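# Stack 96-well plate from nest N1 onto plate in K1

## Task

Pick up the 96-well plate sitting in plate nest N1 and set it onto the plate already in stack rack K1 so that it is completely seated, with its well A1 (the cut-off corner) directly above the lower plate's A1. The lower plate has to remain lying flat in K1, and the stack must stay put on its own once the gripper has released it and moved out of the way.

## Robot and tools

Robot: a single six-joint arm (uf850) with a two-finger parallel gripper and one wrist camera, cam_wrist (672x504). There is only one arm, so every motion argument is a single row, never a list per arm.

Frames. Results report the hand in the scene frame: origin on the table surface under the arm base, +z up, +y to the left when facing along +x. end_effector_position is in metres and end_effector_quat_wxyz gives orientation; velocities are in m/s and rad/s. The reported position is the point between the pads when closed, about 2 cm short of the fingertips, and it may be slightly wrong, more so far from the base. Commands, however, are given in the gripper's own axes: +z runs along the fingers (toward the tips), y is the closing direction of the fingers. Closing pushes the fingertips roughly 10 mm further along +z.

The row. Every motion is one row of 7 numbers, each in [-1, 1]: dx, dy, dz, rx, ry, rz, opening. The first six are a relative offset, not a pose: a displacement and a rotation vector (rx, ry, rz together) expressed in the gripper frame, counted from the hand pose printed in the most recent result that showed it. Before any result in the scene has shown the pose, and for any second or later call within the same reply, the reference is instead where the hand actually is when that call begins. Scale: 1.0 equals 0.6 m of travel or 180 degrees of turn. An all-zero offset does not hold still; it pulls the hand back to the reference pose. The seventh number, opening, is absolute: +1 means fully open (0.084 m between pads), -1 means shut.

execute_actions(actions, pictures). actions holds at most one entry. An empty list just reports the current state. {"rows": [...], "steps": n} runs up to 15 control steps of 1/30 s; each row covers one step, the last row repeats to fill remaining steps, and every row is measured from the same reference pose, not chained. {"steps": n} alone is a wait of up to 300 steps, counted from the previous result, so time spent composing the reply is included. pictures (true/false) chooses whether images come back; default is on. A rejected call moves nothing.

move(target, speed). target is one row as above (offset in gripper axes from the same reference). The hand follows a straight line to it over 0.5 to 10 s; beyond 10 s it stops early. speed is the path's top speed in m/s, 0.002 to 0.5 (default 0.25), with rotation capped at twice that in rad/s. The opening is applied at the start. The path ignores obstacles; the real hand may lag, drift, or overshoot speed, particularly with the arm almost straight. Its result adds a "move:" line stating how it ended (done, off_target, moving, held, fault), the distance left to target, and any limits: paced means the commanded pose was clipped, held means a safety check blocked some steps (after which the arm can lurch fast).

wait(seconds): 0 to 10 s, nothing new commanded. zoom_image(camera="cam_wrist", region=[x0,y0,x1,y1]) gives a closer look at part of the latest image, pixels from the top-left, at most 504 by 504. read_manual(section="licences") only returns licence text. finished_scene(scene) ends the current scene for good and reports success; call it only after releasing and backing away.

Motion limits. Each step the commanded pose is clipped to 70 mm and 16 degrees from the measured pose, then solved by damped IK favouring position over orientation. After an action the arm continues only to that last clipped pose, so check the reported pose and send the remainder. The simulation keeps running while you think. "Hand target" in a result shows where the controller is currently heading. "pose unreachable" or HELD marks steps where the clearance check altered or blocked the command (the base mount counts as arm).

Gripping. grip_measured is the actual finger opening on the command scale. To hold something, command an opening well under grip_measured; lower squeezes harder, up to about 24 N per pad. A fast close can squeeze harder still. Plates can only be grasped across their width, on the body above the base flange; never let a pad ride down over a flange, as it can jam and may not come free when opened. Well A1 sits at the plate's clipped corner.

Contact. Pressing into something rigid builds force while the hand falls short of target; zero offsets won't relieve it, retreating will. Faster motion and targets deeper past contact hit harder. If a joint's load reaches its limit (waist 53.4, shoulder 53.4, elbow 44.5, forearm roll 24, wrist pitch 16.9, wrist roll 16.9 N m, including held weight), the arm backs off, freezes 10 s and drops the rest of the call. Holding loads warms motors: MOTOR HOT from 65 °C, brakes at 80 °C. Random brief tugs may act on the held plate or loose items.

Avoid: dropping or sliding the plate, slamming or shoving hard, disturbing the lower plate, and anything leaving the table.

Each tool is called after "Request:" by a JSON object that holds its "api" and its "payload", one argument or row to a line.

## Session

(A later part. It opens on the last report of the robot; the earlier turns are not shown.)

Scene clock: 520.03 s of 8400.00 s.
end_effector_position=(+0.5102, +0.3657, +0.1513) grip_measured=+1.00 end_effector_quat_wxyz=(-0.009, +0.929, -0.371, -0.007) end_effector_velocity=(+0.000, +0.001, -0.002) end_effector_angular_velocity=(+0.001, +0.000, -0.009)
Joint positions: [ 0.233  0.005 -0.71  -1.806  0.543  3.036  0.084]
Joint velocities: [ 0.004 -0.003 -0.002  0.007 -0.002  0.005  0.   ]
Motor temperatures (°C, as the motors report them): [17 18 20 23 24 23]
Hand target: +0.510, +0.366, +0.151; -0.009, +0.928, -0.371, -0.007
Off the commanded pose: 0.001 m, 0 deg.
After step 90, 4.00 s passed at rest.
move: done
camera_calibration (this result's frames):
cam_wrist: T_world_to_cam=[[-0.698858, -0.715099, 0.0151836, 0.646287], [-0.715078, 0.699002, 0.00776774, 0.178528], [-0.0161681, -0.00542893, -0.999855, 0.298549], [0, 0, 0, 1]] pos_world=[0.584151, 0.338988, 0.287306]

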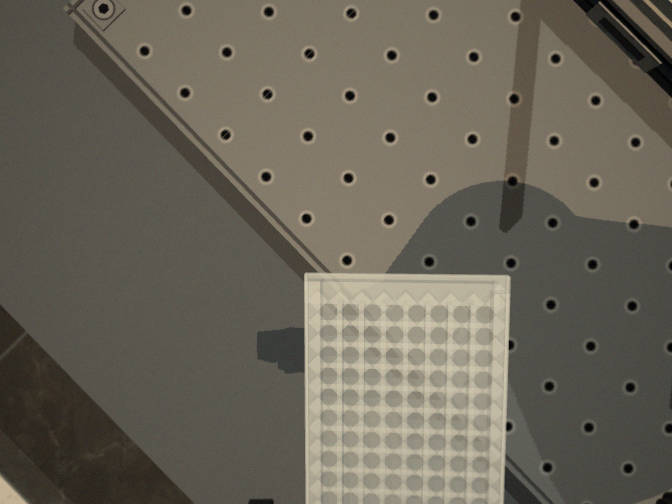

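Request:
{"api": "move", "payload": {
  "target": [-0.011,0,0.175,0,0,0,1],
  "speed": 0.05
}}

Scene clock: 533.93 s of 8400.00 s.
end_effector_position=(+0.5049, +0.3725, +0.0470) grip_measured=+1.00 end_effector_quat_wxyz=(-0.009, +0.929, -0.371, -0.007) end_effector_velocity=(+0.000, +0.000, -0.002) end_effector_angular_velocity=(+0.001, -0.002, +0.001)
Joint positions: [ 0.365 -0.236 -0.78  -1.389  0.46   2.684  0.084]
Joint velocities: [ 0.002 -0.004 -0.001  0.012  0.    -0.011 -0.   ]
Motor temperatures (°C, as the motors report them): [17 18 20 23 24 23]
Hand target: +0.505, +0.372, +0.047; -0.009, +0.929, -0.371, -0.007
Off the commanded pose: 0.001 m, 0 deg.
After step 90, 8.40 s passed at rest.
move: done
camera_calibration (this result's frames):
cam_wrist: T_world_to_cam=[[-0.698839, -0.715115, 0.015308, 0.649016], [-0.715096, 0.698984, 0.00764176, 0.170818], [-0.0161648, -0.0056063, -0.999854, 0.194253], [0, 0, 0, 1]] pos_world=[0.578849, 0.345811, 0.182985]

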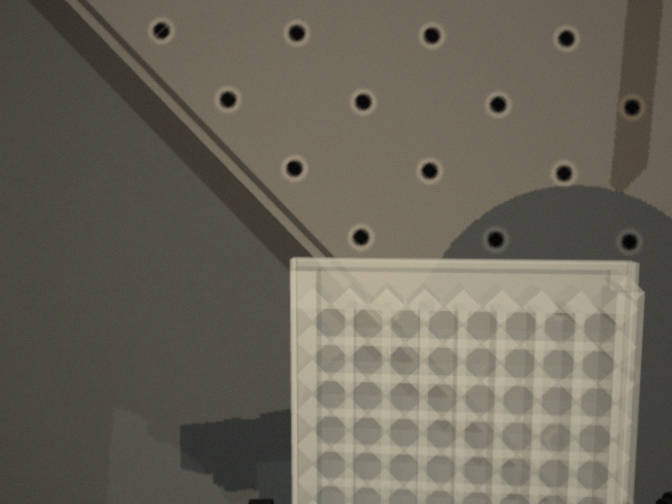

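Request:
{"api": "move", "payload": {
  "target": [0,0,0.022,0,0,0,1],
  "speed": 0.012
}}

Request:
{"api": "move", "payload": {
  "target": [0,0,0,0,0,0,0.2]
}}

Request:
{"api": "move", "payload": {
  "target": [0,0,-0.45,0,0,0,0.2],
  "speed": 0.06
}}

Scene clock: 537.43 s of 8400.00 s.
end_effector_position=(+0.5048, +0.3728, +0.0341) grip_measured=+1.00 end_effector_quat_wxyz=(-0.009, +0.929, -0.371, -0.007) end_effector_velocity=(-0.000, -0.001, -0.003) end_effector_angular_velocity=(-0.002, -0.000, +0.000)
Joint positions: [ 0.377 -0.269 -0.794 -1.34   0.457  2.642  0.084]
Joint velocities: [ 0.002 -0.006 -0.002  0.009 -0.002 -0.009  0.   ]
Motor temperatures (°C, as the motors report them): [17 18 20 23 23 23]
Hand target: +0.505, +0.373, +0.034; -0.009, +0.929, -0.371, -0.007
Off the commanded pose: 0.000 m, 0 deg.
move: done
camera_calibration (this result's frames):
cam_wrist: T_world_to_cam=[[-0.698851, -0.715101, 0.0153886, 0.649364], [-0.715083, 0.698998, 0.00765716, 0.170657], [-0.0162322, -0.00565291, -0.999852, 0.181368], [0, 0, 0, 1]] pos_world=[0.578787, 0.346098, 0.170042]

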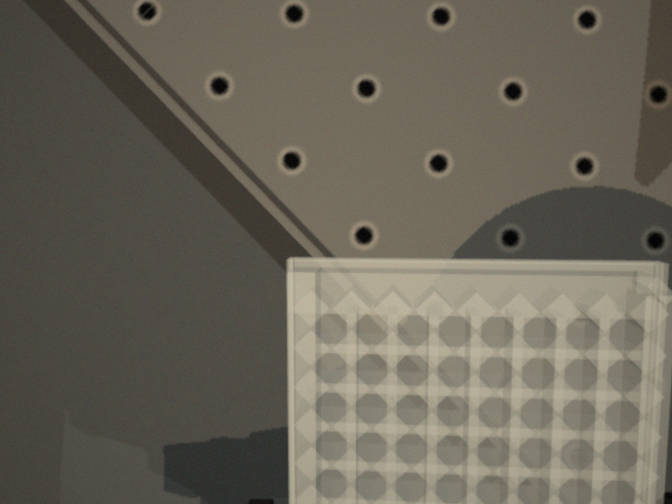

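Scene clock: 537.93 s of 8400.00 s.
end_effector_position=(+0.5052, +0.3730, +0.0343) grip_measured=+0.53 end_effector_quat_wxyz=(-0.009, +0.929, -0.371, -0.007) end_effector_velocity=(-0.000, +0.001, -0.000) end_effector_angular_velocity=(+0.001, +0.001, +0.000)
Joint positions: [ 0.377 -0.268 -0.795 -1.34   0.457  2.641  0.066]
Joint velocities: [ 0.001 -0.    -0.001  0.     0.001  0.     0.   ]
Motor temperatures (°C, as the motors report them): [17 18 20 23 23 23]
Hand target: +0.505, +0.373, +0.034; -0.009, +0.929, -0.371, -0.007
Off the commanded pose: 0.001 m, 0 deg.
move: done
camera_calibration (this result's frames):
cam_wrist: T_world_to_cam=[[-0.698766, -0.715201, 0.0145966, 0.649804], [-0.715183, 0.698898, 0.00732221, 0.170906], [-0.0154384, -0.00532272, -0.999867, 0.181112], [0, 0, 0, 1]] pos_world=[0.579087, 0.346258, 0.170351]

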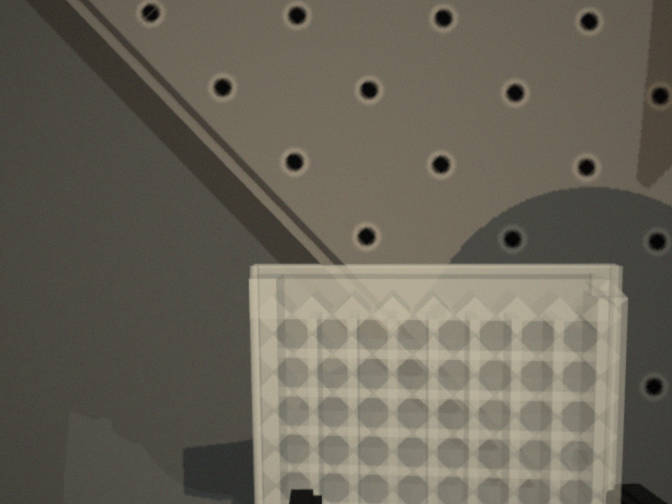

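Scene clock: 542.83 s of 8400.00 s.
end_effector_position=(+0.5066, +0.3671, +0.3033) grip_measured=+0.19 end_effector_quat_wxyz=(-0.009, +0.929, -0.371, -0.007) end_effector_velocity=(-0.000, -0.000, +0.002) end_effector_angular_velocity=(+0.001, -0.000, -0.001)
Joint positions: [ 0.012  0.309 -0.715 -2.206  0.829  3.362  0.052]
Joint velocities: [-0.004  0.003 -0.001 -0.002  0.005  0.002  0.   ]
Motor temperatures (°C, as the motors report them): [17 18 20 23 23 23]
Hand target: +0.507, +0.367, +0.304; -0.009, +0.929, -0.371, -0.007
Off the commanded pose: 0.001 m, 0 deg.
move: done
camera_calibration (this result's frames):
cam_wrist: T_world_to_cam=[[-0.698739, -0.71523, 0.0145024, 0.64269], [-0.715205, 0.698872, 0.00772274, 0.173869], [-0.0156588, -0.00497601, -0.999865, 0.449962], [0, 0, 0, 1]] pos_world=[0.580471, 0.340398, 0.439238]

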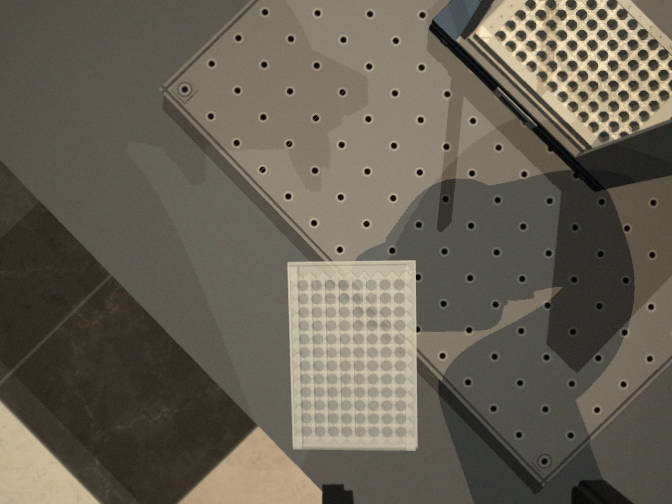

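Request:
{"api": "move", "payload": {
  "target": [0,-0.029,0.44,0,0,0,1],
  "speed": 0.08
}}

Scene clock: 549.30 s of 8400.00 s.
end_effector_position=(+0.5172, +0.3855, +0.0405) grip_measured=+1.00 end_effector_quat_wxyz=(-0.009, +0.929, -0.371, -0.007) end_effector_velocity=(-0.000, -0.000, -0.002) end_effector_angular_velocity=(+0.000, -0.001, -0.001)
Joint positions: [ 0.38  -0.26  -0.83  -1.424  0.448  2.738  0.084]
Joint velocities: [ 0.002 -0.005 -0.001  0.013 -0.001 -0.012  0.   ]
Motor temperatures (°C, as the motors report them): [17 18 20 23 23 23]
Hand target: +0.517, +0.385, +0.040; -0.009, +0.929, -0.371, -0.007
Off the commanded pose: 0.001 m, 0 deg.
move: done
camera_calibration (this result's frames):
cam_wrist: T_world_to_cam=[[-0.698767, -0.715196, 0.014782, 0.667], [-0.715178, 0.698903, 0.0074246, 0.170661], [-0.0156412, -0.00538366, -0.999863, 0.187692], [0, 0, 0, 1]] pos_world=[0.591067, 0.358771, 0.17654]

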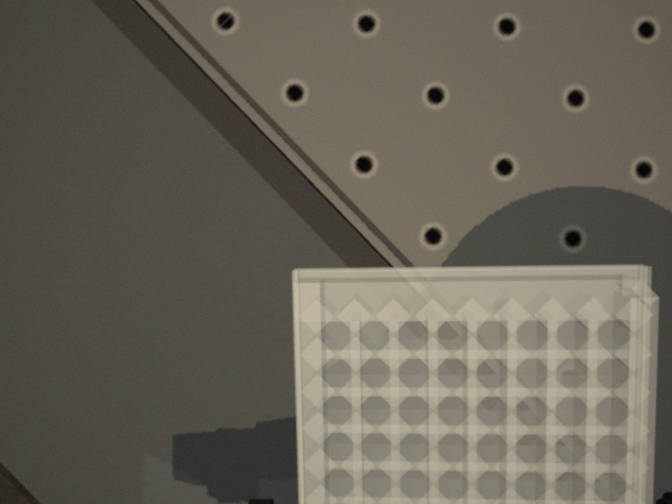

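Request:
{"api": "move", "payload": {
  "target": [0,0.003,0.03,0,0,0,1],
  "speed": 0.012
}}

Request:
{"api": "move", "payload": {
  "target": [0,0,0,0,0,0,0.2]
}}

Request:
{"api": "move", "payload": {
  "target": [0,0,-0.45,0,0,0,0.2],
  "speed": 0.06
}}

Scene clock: 555.00 s of 8400.00 s.
end_effector_position=(+0.5176, +0.3859, +0.0245) grip_measured=+1.00 end_effector_quat_wxyz=(-0.011, +0.929, -0.370, -0.006) end_effector_velocity=(-0.001, +0.001, -0.000) end_effector_angular_velocity=(-0.005, -0.004, +0.004)
Joint positions: [ 0.394 -0.299 -0.846 -1.353  0.445  2.674  0.084]
Joint velocities: [ 0.005  0.002  0.001  0.009 -0.009 -0.009  0.   ]
Motor temperatures (°C, as the motors report them): [17 18 20 23 23 23]
Hand target: +0.516, +0.385, +0.023; -0.009, +0.929, -0.371, -0.007
Off the commanded pose: 0.003 m, 0 deg.
After step 90, 1.00 s passed at rest.
move: done
camera_calibration (this result's frames):
cam_wrist: T_world_to_cam=[[-0.698134, -0.715893, 0.0103297, 0.667931], [-0.715869, 0.698204, 0.00651756, 0.171422], [-0.0118781, -0.00284455, -0.999925, 0.168768], [0, 0, 0, 1]] pos_world=[0.591026, 0.358959, 0.160739]

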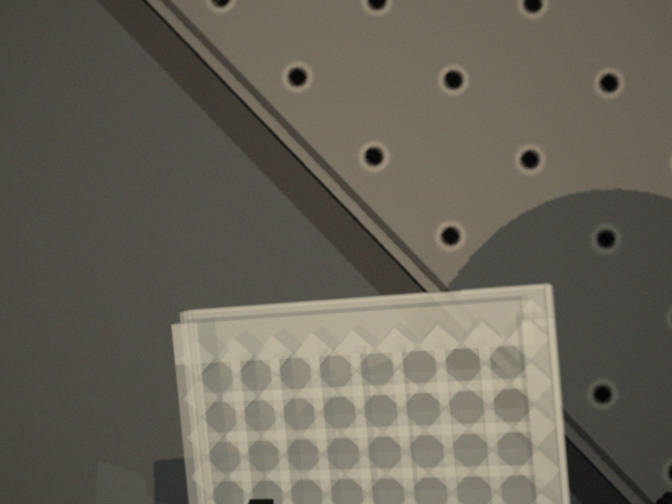

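Scene clock: 555.77 s of 8400.00 s.
end_effector_position=(+0.5191, +0.3877, +0.0264) grip_measured=+0.84 end_effector_quat_wxyz=(-0.013, +0.929, -0.370, -0.004) end_effector_velocity=(+0.000, +0.000, +0.000) end_effector_angular_velocity=(-0.000, -0.001, +0.001)
Joint positions: [ 0.394 -0.294 -0.847 -1.353  0.445  2.674  0.078]
Joint velocities: [-0.     0.001  0.    -0.    -0.001 -0.    -0.   ]
Motor temperatures (°C, as the motors report them): [17 18 20 23 23 23]
Hand target: +0.518, +0.386, +0.025; -0.011, +0.929, -0.370, -0.006
Off the commanded pose: 0.003 m, 0 deg.
move: done
camera_calibration (this result's frames):
cam_wrist: T_world_to_cam=[[-0.696992, -0.717055, 0.00590861, 0.670199], [-0.717035, 0.697017, 0.00534642, 0.172342], [-0.00795207, -0.000510268, -0.999968, 0.167674], [0, 0, 0, 1]] pos_world=[0.592032, 0.36053, 0.162788]

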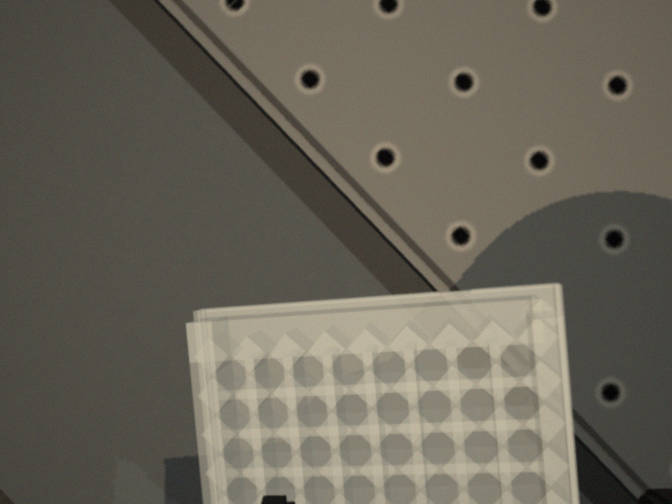

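Scene clock: 560.67 s of 8400.00 s.
end_effector_position=(+0.5184, +0.3805, +0.2953) grip_measured=+0.19 end_effector_quat_wxyz=(-0.013, +0.929, -0.370, -0.005) end_effector_velocity=(+0.000, +0.000, +0.002) end_effector_angular_velocity=(+0.000, -0.002, -0.001)
Joint positions: [ 0.05   0.278 -0.748 -2.195  0.801  3.381  0.052]
Joint velocities: [-0.004  0.003 -0.001 -0.002  0.004  0.002 -0.   ]
Motor temperatures (°C, as the motors report them): [17 18 20 23 23 23]
Hand target: +0.518, +0.381, +0.296; -0.013, +0.929, -0.370, -0.005
Off the commanded pose: 0.001 m, 0 deg.
move: done
camera_calibration (this result's frames):
cam_wrist: T_world_to_cam=[[-0.696971, -0.717076, 0.00583208, 0.663041], [-0.717053, 0.696995, 0.00573432, 0.175306], [-0.00817687, -0.000185248, -0.999967, 0.436566], [0, 0, 0, 1]] pos_world=[0.591394, 0.353344, 0.431679]

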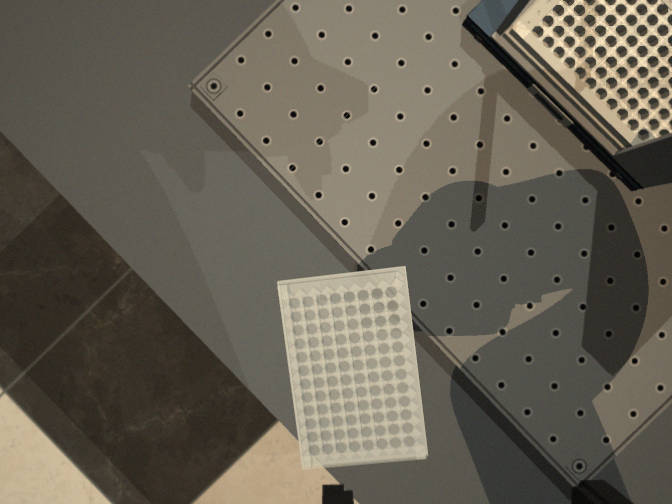

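Request:
{"api": "move", "payload": {
  "target": [-0.02,-0.0295,0.42,0,0,-0.041,1],
  "speed": 0.08
}}

Scene clock: 570.33 s of 8400.00 s.
end_effector_position=(+0.5224, +0.4083, +0.0449) grip_measured=+1.00 end_effector_quat_wxyz=(-0.013, +0.951, -0.309, -0.004) end_effector_velocity=(+0.000, +0.000, -0.002) end_effector_angular_velocity=(+0.002, -0.001, +0.002)
Joint positions: [ 0.409 -0.244 -0.857 -1.467  0.428  2.684  0.084]
Joint velocities: [ 0.002 -0.006 -0.002  0.014  0.    -0.015  0.   ]
Motor temperatures (°C, as the motors report them): [17 18 20 23 23 23]
Hand target: +0.522, +0.408, +0.045; -0.013, +0.951, -0.309, -0.004
Off the commanded pose: 0.001 m, 0 deg.
After step 90, 3.07 s passed at rest.
move: done
camera_calibration (this result's frames):
cam_wrist: T_world_to_cam=[[-0.599266, -0.80054, 0.00405046, 0.670265], [-0.800537, 0.599277, 0.00280603, 0.243921], [-0.00467369, -0.00156098, -0.999988, 0.18497], [0, 0, 0, 1]] pos_world=[0.597799, 0.390686, 0.181569]

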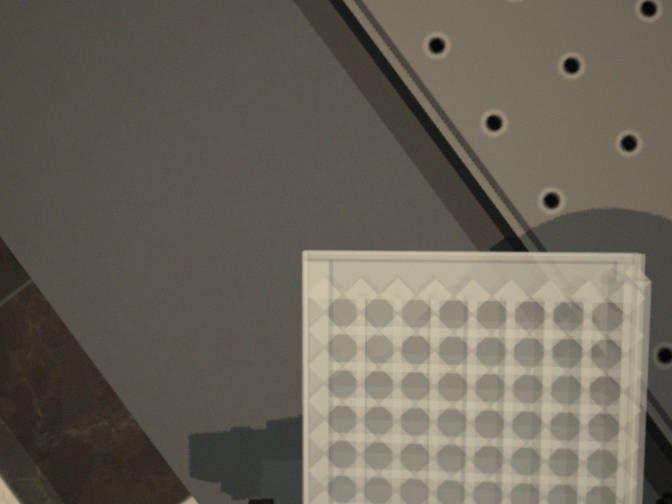

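Request:
{"api": "move", "payload": {
  "target": [0,0.004,0.03,0,0,0,1],
  "speed": 0.012
}}

Scene clock: 574.07 s of 8400.00 s.
end_effector_position=(+0.5211, +0.4068, +0.0271) grip_measured=+1.00 end_effector_quat_wxyz=(-0.013, +0.951, -0.309, -0.004) end_effector_velocity=(+0.000, +0.000, -0.002) end_effector_angular_velocity=(+0.002, -0.001, +0.001)
Joint positions: [ 0.423 -0.286 -0.871 -1.393  0.424  2.616  0.084]
Joint velocities: [ 0.002 -0.005 -0.002  0.01   0.001 -0.01   0.   ]
Motor temperatures (°C, as the motors report them): [17 18 20 23 23 23]
Hand target: +0.521, +0.407, +0.027; -0.013, +0.951, -0.309, -0.004
Off the commanded pose: 0.000 m, 0 deg.
move: done
camera_calibration (this result's frames):
cam_wrist: T_world_to_cam=[[-0.599281, -0.800528, 0.00414365, 0.668381], [-0.800525, 0.599293, 0.00282762, 0.243746], [-0.00474685, -0.00162255, -0.999987, 0.167245], [0, 0, 0, 1]] pos_world=[0.596467, 0.389254, 0.163784]

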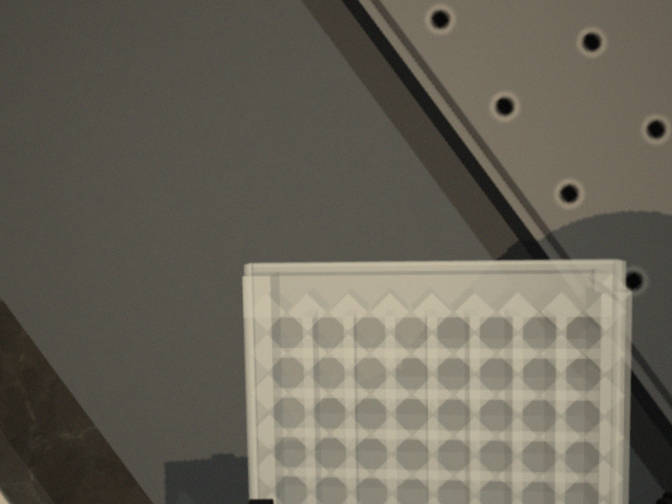

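Request:
{"api": "move", "payload": {
  "target": [0,-0.012,-0.012,0,0,0,1],
  "speed": 0.015
}}

Request:
{"api": "move", "payload": {
  "target": [0,0,0.02,0,0,0,1],
  "speed": 0.01
}}

Request:
{"api": "move", "payload": {
  "target": [0,0,0,0,0,0,0.2]
}}

Request:
{"api": "move", "payload": {
  "target": [0,0,-0.12,0,0,0,0.2],
  "speed": 0.04
}}

Scene clock: 577.97 s of 8400.00 s.
end_effector_position=(+0.5252, +0.4123, +0.0343) grip_measured=+1.00 end_effector_quat_wxyz=(-0.013, +0.951, -0.309, -0.004) end_effector_velocity=(+0.001, +0.001, +0.001) end_effector_angular_velocity=(-0.002, +0.001, +0.000)
Joint positions: [ 0.421 -0.271 -0.879 -1.445  0.421  2.671  0.084]
Joint velocities: [-0.     0.003 -0.002 -0.014 -0.002  0.015  0.   ]
Motor temperatures (°C, as the motors report them): [17 18 20 23 23 23]
Hand target: +0.525, +0.412, +0.034; -0.013, +0.951, -0.309, -0.004
Off the commanded pose: 0.000 m, 0 deg.
move: done
camera_calibration (this result's frames):
cam_wrist: T_world_to_cam=[[-0.599264, -0.800542, 0.00400618, 0.675234], [-0.800538, 0.599275, 0.00277718, 0.243729], [-0.00462405, -0.00154284, -0.999988, 0.17436], [0, 0, 0, 1]] pos_world=[0.600564, 0.394761, 0.170976]

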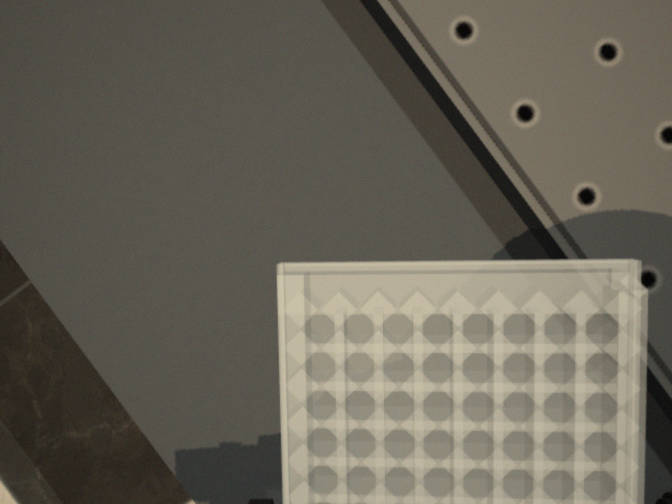

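Scene clock: 579.40 s of 8400.00 s.
end_effector_position=(+0.5253, +0.4128, +0.0226) grip_measured=+1.00 end_effector_quat_wxyz=(-0.013, +0.951, -0.309, -0.004) end_effector_velocity=(+0.000, -0.000, -0.002) end_effector_angular_velocity=(-0.001, -0.000, -0.001)
Joint positions: [ 0.431 -0.3   -0.893 -1.402  0.418  2.633  0.084]
Joint velocities: [ 0.001 -0.005 -0.002  0.008 -0.001 -0.007  0.   ]
Motor temperatures (°C, as the motors report them): [17 18 20 23 23 23]
Hand target: +0.525, +0.413, +0.022; -0.013, +0.951, -0.309, -0.004
Off the commanded pose: 0.000 m, 0 deg.
move: done
camera_calibration (this result's frames):
cam_wrist: T_world_to_cam=[[-0.599188, -0.800599, 0.00377773, 0.675687], [-0.800596, 0.599199, 0.00273612, 0.243692], [-0.00445415, -0.00138498, -0.999989, 0.162538], [0, 0, 0, 1]] pos_world=[0.600686, 0.39516, 0.159317]

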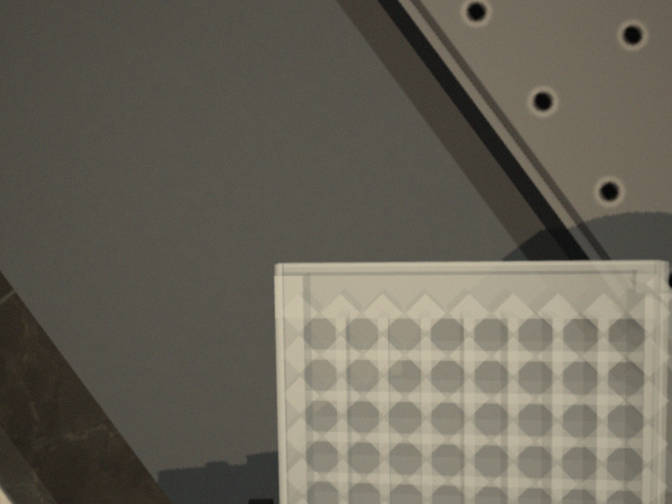

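Scene clock: 579.90 s of 8400.00 s.
end_effector_position=(+0.5254, +0.4128, +0.0227) grip_measured=+0.97 end_effector_quat_wxyz=(-0.013, +0.951, -0.309, -0.004) end_effector_velocity=(-0.000, +0.000, +0.000) end_effector_angular_velocity=(+0.001, +0.001, +0.001)
Joint positions: [ 0.431 -0.3   -0.893 -1.402  0.418  2.633  0.083]
Joint velocities: [-0.     0.    -0.    -0.001  0.001  0.     0.   ]
Motor temperatures (°C, as the motors report them): [17 18 20 23 23 23]
Hand target: +0.525, +0.413, +0.023; -0.013, +0.951, -0.309, -0.004
Off the commanded pose: 0.000 m, 0 deg.
move: done
camera_calibration (this result's frames):
cam_wrist: T_world_to_cam=[[-0.599164, -0.800618, 0.00361985, 0.675773], [-0.800615, 0.599173, 0.00270883, 0.243731], [-0.00433765, -0.00127507, -0.99999, 0.162473], [0, 0, 0, 1]] pos_world=[0.600738, 0.395207, 0.159365]

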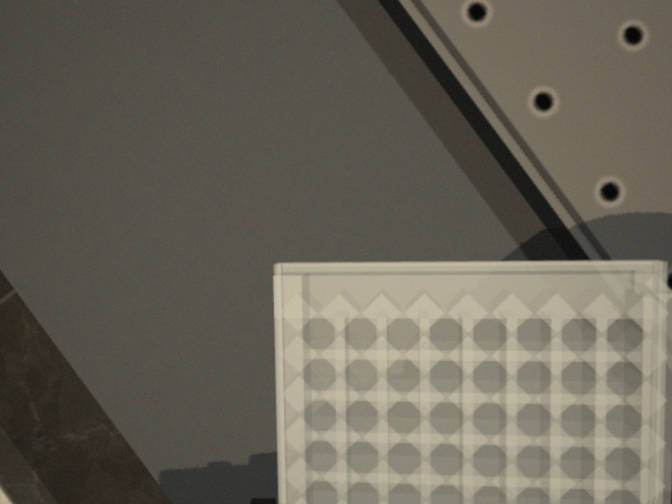

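Scene clock: 582.07 s of 8400.00 s.
end_effector_position=(+0.5252, +0.4108, +0.0942) grip_measured=+0.95 end_effector_quat_wxyz=(-0.013, +0.951, -0.309, -0.004) end_effector_velocity=(-0.000, +0.000, +0.002) end_effector_angular_velocity=(-0.000, +0.000, -0.001)
Joint positions: [ 0.365 -0.129 -0.822 -1.671  0.454  2.872  0.082]
Joint velocities: [-0.002  0.005  0.001 -0.01   0.002  0.01  -0.   ]
Motor temperatures (°C, as the motors report them): [17 18 20 23 23 23]
Hand target: +0.525, +0.411, +0.094; -0.013, +0.951, -0.309, -0.004
Off the commanded pose: 0.000 m, 0 deg.
move: done
camera_calibration (this result's frames):
cam_wrist: T_world_to_cam=[[-0.599186, -0.800602, 0.00353749, 0.673788], [-0.800598, 0.599195, 0.00278582, 0.244497], [-0.00434998, -0.00116288, -0.99999, 0.233988], [0, 0, 0, 1]] pos_world=[0.600485, 0.393207, 0.230921]

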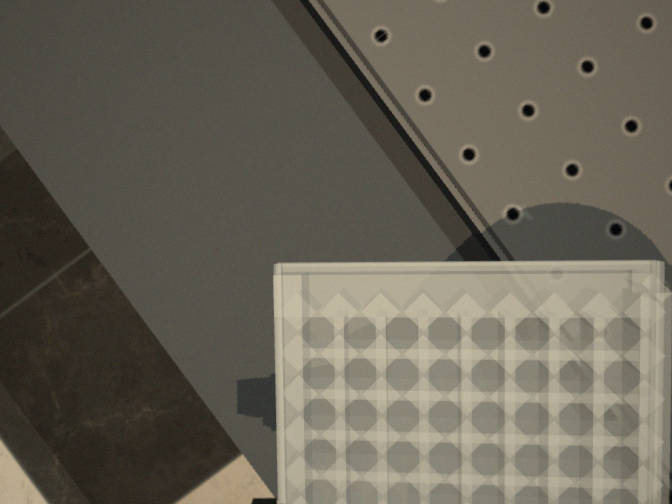

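Request:
{"api": "move", "payload": {
  "target": [0,0,-0.34,0,0,-0.2106,0.2],
  "speed": 0.08
}}

Scene clock: 592.10 s of 8400.00 s.
end_effector_position=(+0.5247, +0.4054, +0.2973) grip_measured=+0.95 end_effector_quat_wxyz=(-0.013, +1.000, +0.016, +0.001) end_effector_velocity=(-0.000, -0.000, +0.002) end_effector_angular_velocity=(+0.001, +0.002, +0.007)
Joint positions: [ 0.102  0.275 -0.792 -2.227  0.789  2.674  0.082]
Joint velocities: [-0.004  0.003 -0.001 -0.003  0.007 -0.006 -0.   ]
Motor temperatures (°C, as the motors report them): [17 18 20 23 23 23]
Hand target: +0.525, +0.405, +0.298; -0.014, +1.000, +0.017, +0.001
Off the commanded pose: 0.001 m, 0 deg.
After step 90, 2.50 s passed at rest.
move: done
camera_calibration (this result's frames):
cam_wrist: T_world_to_cam=[[0.0181534, -0.999834, -0.00128101, 0.426749], [-0.99974, -0.018134, -0.0138192, 0.606477], [0.0137937, 0.00153154, -0.999904, 0.426449], [0, 0, 0, 1]] pos_world=[0.59269, 0.437023, 0.435335]

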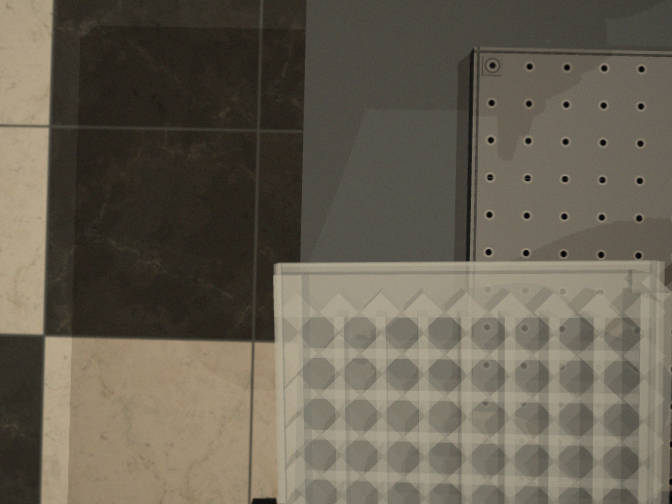

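Request:
{"api": "move", "payload": {
  "target": [0.025,0.4475,0,0,-0.0044,0,0.2],
  "speed": 0.12
}}

Request:
{"api": "move", "payload": {
  "target": [0,0,0.2,0,0,0,0.2],
  "speed": 0.04
}}

Scene clock: 597.47 s of 8400.00 s.
end_effector_position=(+0.5491, +0.1388, +0.2903) grip_measured=+0.95 end_effector_quat_wxyz=(-0.013, +1.000, +0.016, -0.006) end_effector_velocity=(+0.000, -0.002, -0.000) end_effector_angular_velocity=(+0.000, -0.000, -0.001)
Joint positions: [-0.434 -0.112 -0.78  -2.106  0.927  1.949  0.082]
Joint velocities: [-0.004 -0.005 -0.002  0.001  0.    -0.004 -0.   ]
Motor temperatures (°C, as the motors report them): [17 18 20 23 23 23]
Hand target: +0.549, +0.138, +0.290; -0.013, +1.000, +0.016, -0.006
Off the commanded pose: 0.001 m, 0 deg.
move: done
camera_calibration (this result's frames):
cam_wrist: T_world_to_cam=[[0.0186822, -0.999825, -0.00106279, 0.159339], [-0.999825, -0.0186818, -0.000427669, 0.622242], [0.000407739, 0.00107059, -0.999999, 0.426881], [0, 0, 0, 1]] pos_world=[0.618983, 0.170479, 0.427316]

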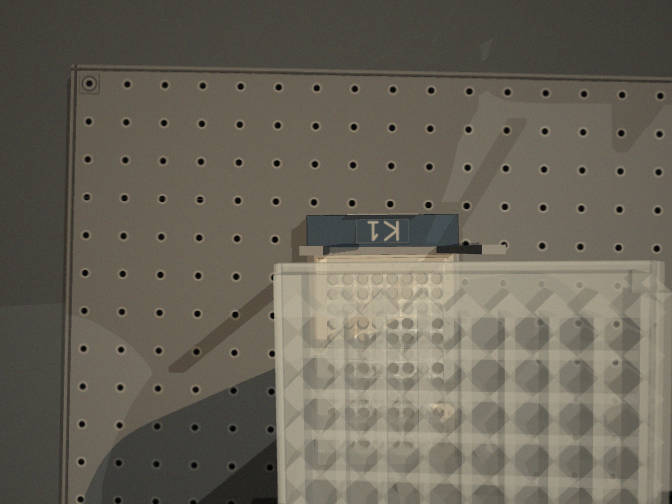

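Scene clock: 601.03 s of 8400.00 s.
end_effector_position=(+0.5492, +0.1352, +0.1709) grip_measured=+0.21 end_effector_quat_wxyz=(-0.000, +1.000, +0.016, -0.003) end_effector_velocity=(-0.000, +0.001, -0.000) end_effector_angular_velocity=(+0.000, -0.000, +0.000)
Joint positions: [-0.247 -0.297 -0.762 -1.813  0.73   1.75   0.053]
Joint velocities: [ 0.001  0.001  0.001  0.001 -0.    -0.    -0.   ]
Motor temperatures (°C, as the motors report them): [17 18 20 23 24 23]
Hand target: +0.548, +0.142, +0.171; -0.013, +1.000, +0.016, -0.006
Off the commanded pose: 0.007 m, 2 deg.
move: off_target
camera_calibration (this result's frames):
cam_wrist: T_world_to_cam=[[0.0183921, -0.999521, 0.0248861, 0.151363], [-0.99981, -0.0185471, -0.00601358, 0.623097], [0.00647227, -0.0247708, -0.999672, 0.307629], [0, 0, 0, 1]] pos_world=[0.618204, 0.170468, 0.307509]

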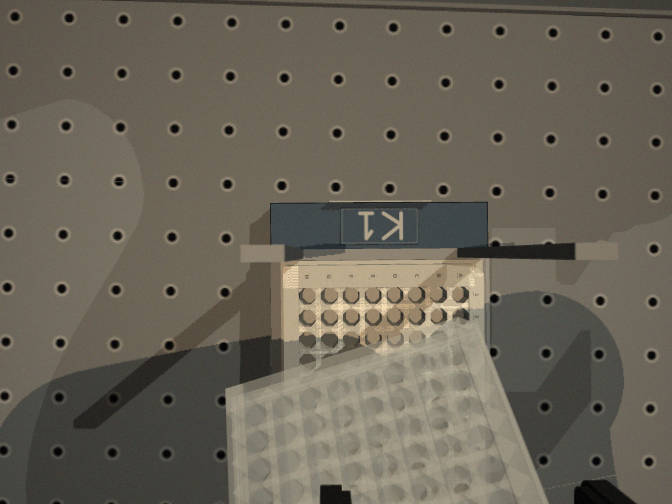

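Request:
{"api": "move", "payload": {
  "target": [0,0,-0.35,0,0,0,1],
  "speed": 0.06
}}

Scene clock: 608.30 s of 8400.00 s.
end_effector_position=(+0.5505, +0.1353, +0.3801) grip_measured=+1.00 end_effector_quat_wxyz=(-0.001, +1.000, +0.016, -0.003) end_effector_velocity=(+0.000, -0.000, +0.002) end_effector_angular_velocity=(-0.001, -0.000, +0.000)
Joint positions: [-0.574 -0.014 -0.846 -2.266  1.074  2.046  0.084]
Joint velocities: [-0.003  0.001 -0.002 -0.003  0.004  0.002  0.   ]
Motor temperatures (°C, as the motors report them): [17 18 20 23 24 23]
Hand target: +0.551, +0.135, +0.380; -0.001, +1.000, +0.016, -0.003
Off the commanded pose: 0.001 m, 0 deg.
After step 90, 0.37 s passed at rest.
move: done
camera_calibration (this result's frames):
cam_wrist: T_world_to_cam=[[0.0184976, -0.999527, 0.0245734, 0.146244], [-0.999808, -0.0186505, -0.0060089, 0.625689], [0.00646436, -0.0244575, -0.99968, 0.516728], [0, 0, 0, 1]] pos_world=[0.619523, 0.170482, 0.516729]

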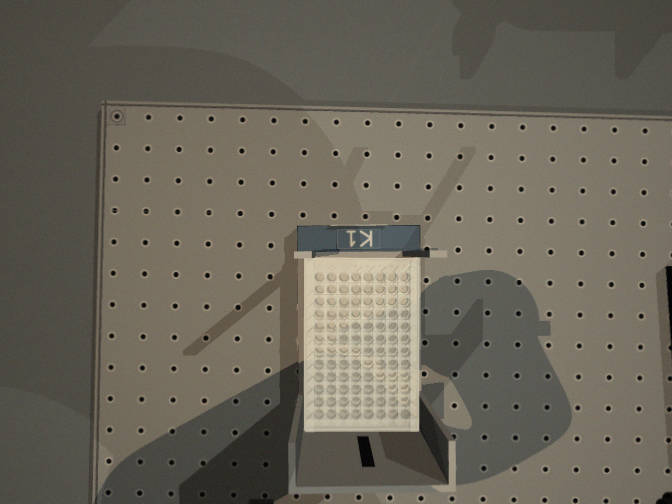

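Request:
{"api": "move", "payload": {
  "target": [-0.1, 0, 0.22, 0, 0, 0, 1],
  "speed": 0.2
}}

Scene clock: 618.43 s of 8400.00 s.
end_effector_position=(+0.4897, +0.1331, +0.2490) grip_measured=+1.00 end_effector_quat_wxyz=(-0.000, +1.000, +0.016, -0.003) end_effector_velocity=(-0.001, -0.000, -0.002) end_effector_angular_velocity=(+0.000, -0.002, -0.000)
Joint positions: [-0.4   -0.073 -0.601 -1.984  0.819  1.801  0.084]
Joint velocities: [ 0.003 -0.003  0.003  0.009 -0.004 -0.007  0.   ]
Motor temperatures (°C, as the motors report them): [17 18 20 23 24 23]
Hand target: +0.490, +0.133, +0.249; -0.000, +1.000, +0.016, -0.003
Off the commanded pose: 0.001 m, 0 deg.
After step 90, 5.80 s passed at rest.
move: done
camera_calibration (this result's frames):
cam_wrist: T_world_to_cam=[[0.0184494, -0.999518, 0.024956, 0.148363], [-0.999809, -0.0186031, -0.00594262, 0.564077], [0.00640402, -0.0248416, -0.999671, 0.386081], [0, 0, 0, 1]] pos_world=[0.55876, 0.168376, 0.385603]

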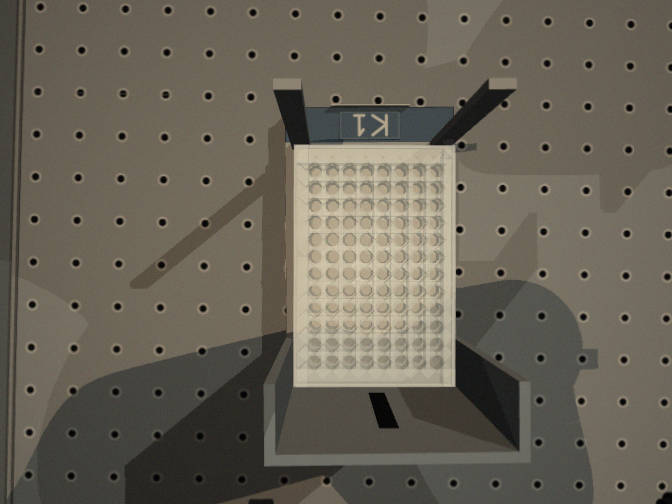

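Request:
{"api": "zoom_image", "payload": {
  "camera": "cam_wrist",
  "region": [270, 130, 480, 270]
}}

Request:
{"api": "zoom_image", "payload": {
  "camera": "cam_wrist",
  "region": [270, 280, 480, 420]
}}

Region (270, 130, 480, 270) of cam_wrist's 672x504 image, scaled by 2.400, with more detail than that image has.

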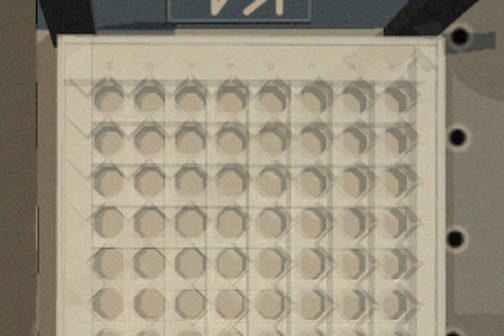

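Region (270, 280, 480, 420) of cam_wrist's 672x504 image, scaled by 2.400, with more detail than that image has.

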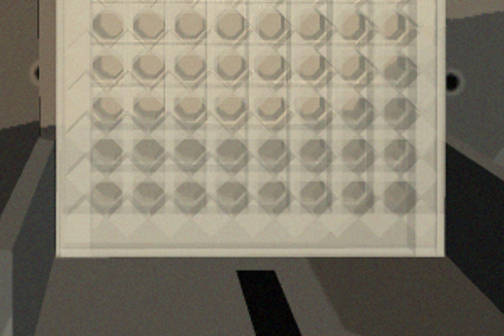

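Request:
{"api": "move", "payload": {
  "target": [0.13, -0.01, 0.2, 0, 0, 0, -1],
  "speed": 0.15
}}

Request:
{"api": "move", "payload": {
  "target": [0, 0, 0.1, 0, 0, 0, -1],
  "speed": 0.015
}}

Scene clock: 627.07 s of 8400.00 s.
end_effector_position=(+0.5667, +0.1418, +0.1292) grip_measured=-1.00 end_effector_quat_wxyz=(-0.000, +1.000, +0.016, -0.003) end_effector_velocity=(+0.001, -0.000, -0.002) end_effector_angular_velocity=(+0.000, +0.001, -0.001)
Joint positions: [-0.175 -0.388 -0.824 -1.722  0.693  1.716  0.   ]
Joint velocities: [ 0.003 -0.006 -0.005  0.003 -0.001 -0.     0.   ]
Motor temperatures (°C, as the motors report them): [17 18 20 23 24 23]
Hand target: +0.567, +0.142, +0.129; -0.000, +1.000, +0.016, -0.003
Off the commanded pose: 0.001 m, 0 deg.
After step 90, 4.13 s passed at rest.
move: done
camera_calibration (this result's frames):
cam_wrist: T_world_to_cam=[[0.0184274, -0.999515, 0.0251147, 0.158628], [-0.999809, -0.0185829, -0.00597284, 0.640471], [0.00643665, -0.0249998, -0.999667, 0.266033], [0, 0, 0, 1]] pos_world=[0.635713, 0.177104, 0.265786]

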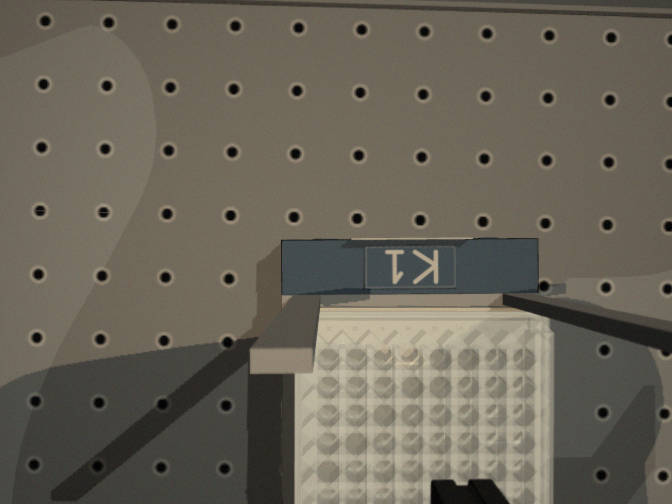

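Scene clock: 641.13 s of 8400.00 s.
end_effector_position=(+0.5873, +0.1572, +0.0958) grip_measured=-1.00 end_effector_quat_wxyz=(-0.001, +0.999, +0.033, +0.022) end_effector_velocity=(+0.000, +0.000, +0.000) end_effector_angular_velocity=(+0.000, -0.000, -0.001)
Joint positions: [-0.107 -0.442 -0.862 -1.562  0.661  1.597  0.   ]
Joint velocities: [0.    0.001 0.    0.    0.    0.001 0.   ]
Motor temperatures (°C, as the motors report them): [17 18 20 23 24 23]
Hand target: +0.587, +0.157, +0.096; -0.001, +0.999, +0.033, +0.022
Off the commanded pose: 0.037 m, 3 deg.
TORQUE FAULT: the external load on joint 2 (shoulder) reached its load limit, and the arm stopped for 10 seconds. The arm's remaining commands of this call were not run. Joint 2 (shoulder) moved back by up to 3 degrees. The arm holds there, with its grip as last carried out, and accepts commands again: back off and push less far. The arm stops again, at the same cost, whenever a joint's load reaches its limit.
move: fault
camera_calibration (this result's frames):
cam_wrist: T_world_to_cam=[[0.0501975, -0.998461, 0.0235746, 0.155752], [-0.997061, -0.051467, -0.0567478, 0.669581], [0.0578738, -0.0206567, -0.99811, 0.201913], [0, 0, 0, 1]] pos_world=[0.648109, 0.194144, 0.235857]

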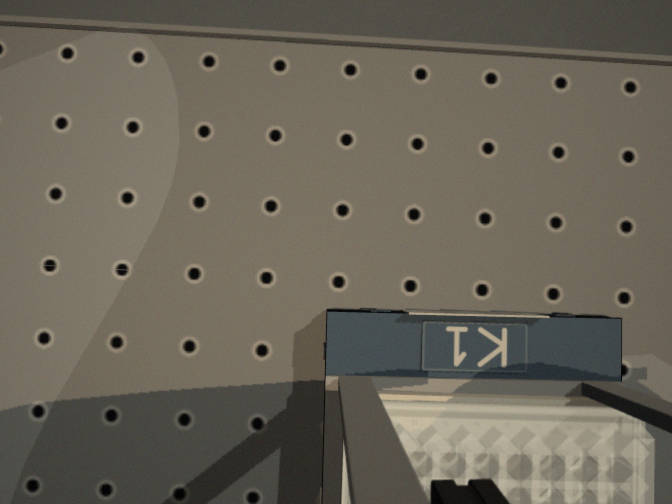

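Request:
{"api": "move", "payload": {
  "target": [-0.06, 0.025, -0.1, 0, 0, 0.015, -1],
  "speed": 0.1
}}

Request:
{"api": "zoom_image", "payload": {
  "camera": "cam_wrist",
  "region": [220, 150, 620, 450]
}}

Scene clock: 644.83 s of 8400.00 s.
end_effector_position=(+0.5498, +0.1396, +0.1538) grip_measured=-1.00 end_effector_quat_wxyz=(-0.002, +1.000, +0.009, +0.022) end_effector_velocity=(-0.001, -0.001, +0.001) end_effector_angular_velocity=(-0.000, +0.002, -0.002)
Joint positions: [-0.217 -0.31  -0.734 -1.665  0.706  1.647  0.   ]
Joint velocities: [-0.004  0.002  0.003 -0.005  0.001  0.003  0.   ]
Motor temperatures (°C, as the motors report them): [17 18 20 23 24 23]
Hand target: +0.550, +0.140, +0.154; -0.002, +1.000, +0.009, +0.022
Off the commanded pose: 0.000 m, 0 deg.
move: done
camera_calibration (this result's frames):
cam_wrist: T_world_to_cam=[[0.00329651, -0.999765, 0.0214104, 0.165037], [-0.998388, -0.0045037, -0.0565824, 0.628723], [0.0566655, -0.0211893, -0.998168, 0.262287], [0, 0, 0, 1]] pos_world=[0.612302, 0.173387, 0.293847]

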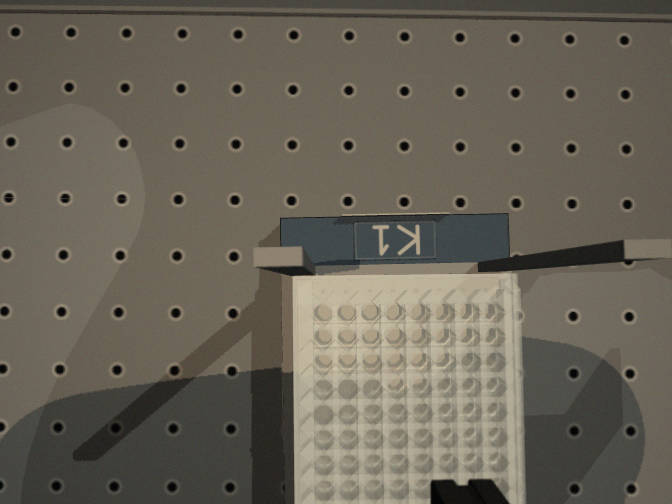

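Region (220, 150, 620, 450) of cam_wrist's 672x504 image, scaled by 1.260, with more detail than that image has; it fills the top 378 rows of this view, and the rest is white.

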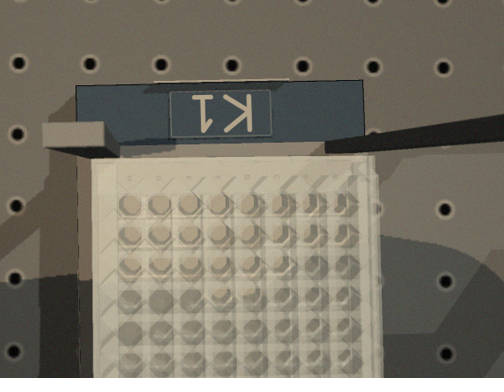

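Request:
{"api": "zoom_image", "payload": {
  "camera": "cam_wrist",
  "region": [440, 260, 540, 335]
}}

Request:
{"api": "zoom_image", "payload": {
  "camera": "cam_wrist",
  "region": [270, 260, 370, 335]
}}

Region (440, 260, 540, 335) of cam_wrist's 672x504 image, scaled by 5.040, with more detail than that image has; it fills the top 378 rows of this view, and the rest is white.

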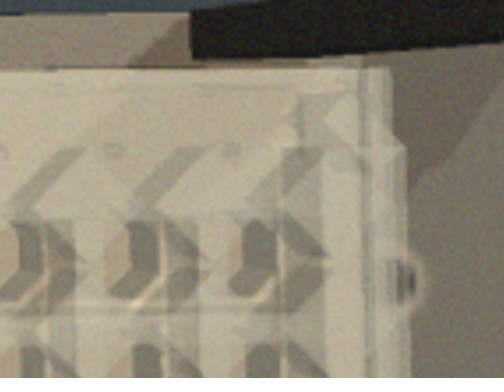

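Region (270, 260, 370, 335) of cam_wrist's 672x504 image, scaled by 5.040, with more detail than that image has; it fills the top 378 rows of this view, and the rest is white.

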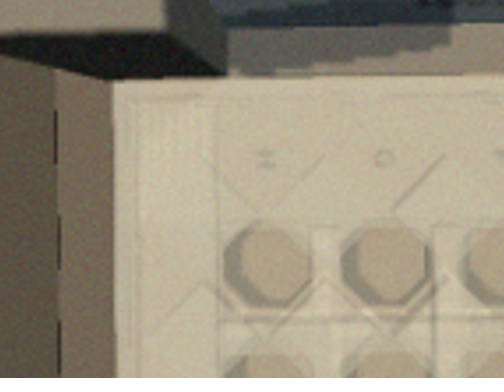

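Request:
{"api": "move", "payload": {
  "target": [0, 0, -0.2, 0, 0, 0, 1]
}}

Request:
{"api": "finished_scene", "payload": {
  "scene": 1
}}

Scene clock: 649.77 s of 8400.00 s.
end_effector_position=(+0.5444, +0.1392, +0.2730) grip_measured=+1.00 end_effector_quat_wxyz=(-0.002, +1.000, +0.009, +0.022) end_effector_velocity=(-0.000, -0.000, +0.002) end_effector_angular_velocity=(+0.001, +0.001, -0.001)
Joint positions: [-0.407 -0.094 -0.719 -2.002  0.852  1.888  0.084]
Joint velocities: [-0.004  0.003 -0.001 -0.006  0.004  0.004  0.   ]
Motor temperatures (°C, as the motors report them): [17 18 20 23 24 23]
Hand target: +0.544, +0.139, +0.273; -0.002, +1.000, +0.009, +0.022
Off the commanded pose: 0.001 m, 0 deg.
After step 90, 0.80 s passed at rest.
move: done
camera_calibration (this result's frames):
cam_wrist: T_world_to_cam=[[0.0032391, -0.999771, 0.0211674, 0.162145], [-0.998392, -0.00443115, -0.0565133, 0.630043], [0.0565942, -0.0209503, -0.998177, 0.381606], [0, 0, 0, 1]] pos_world=[0.606908, 0.172895, 0.413084]

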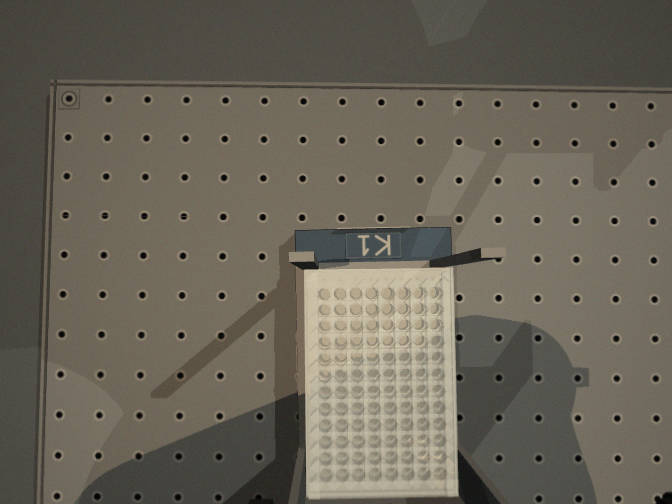

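The scene is finished: the task was done.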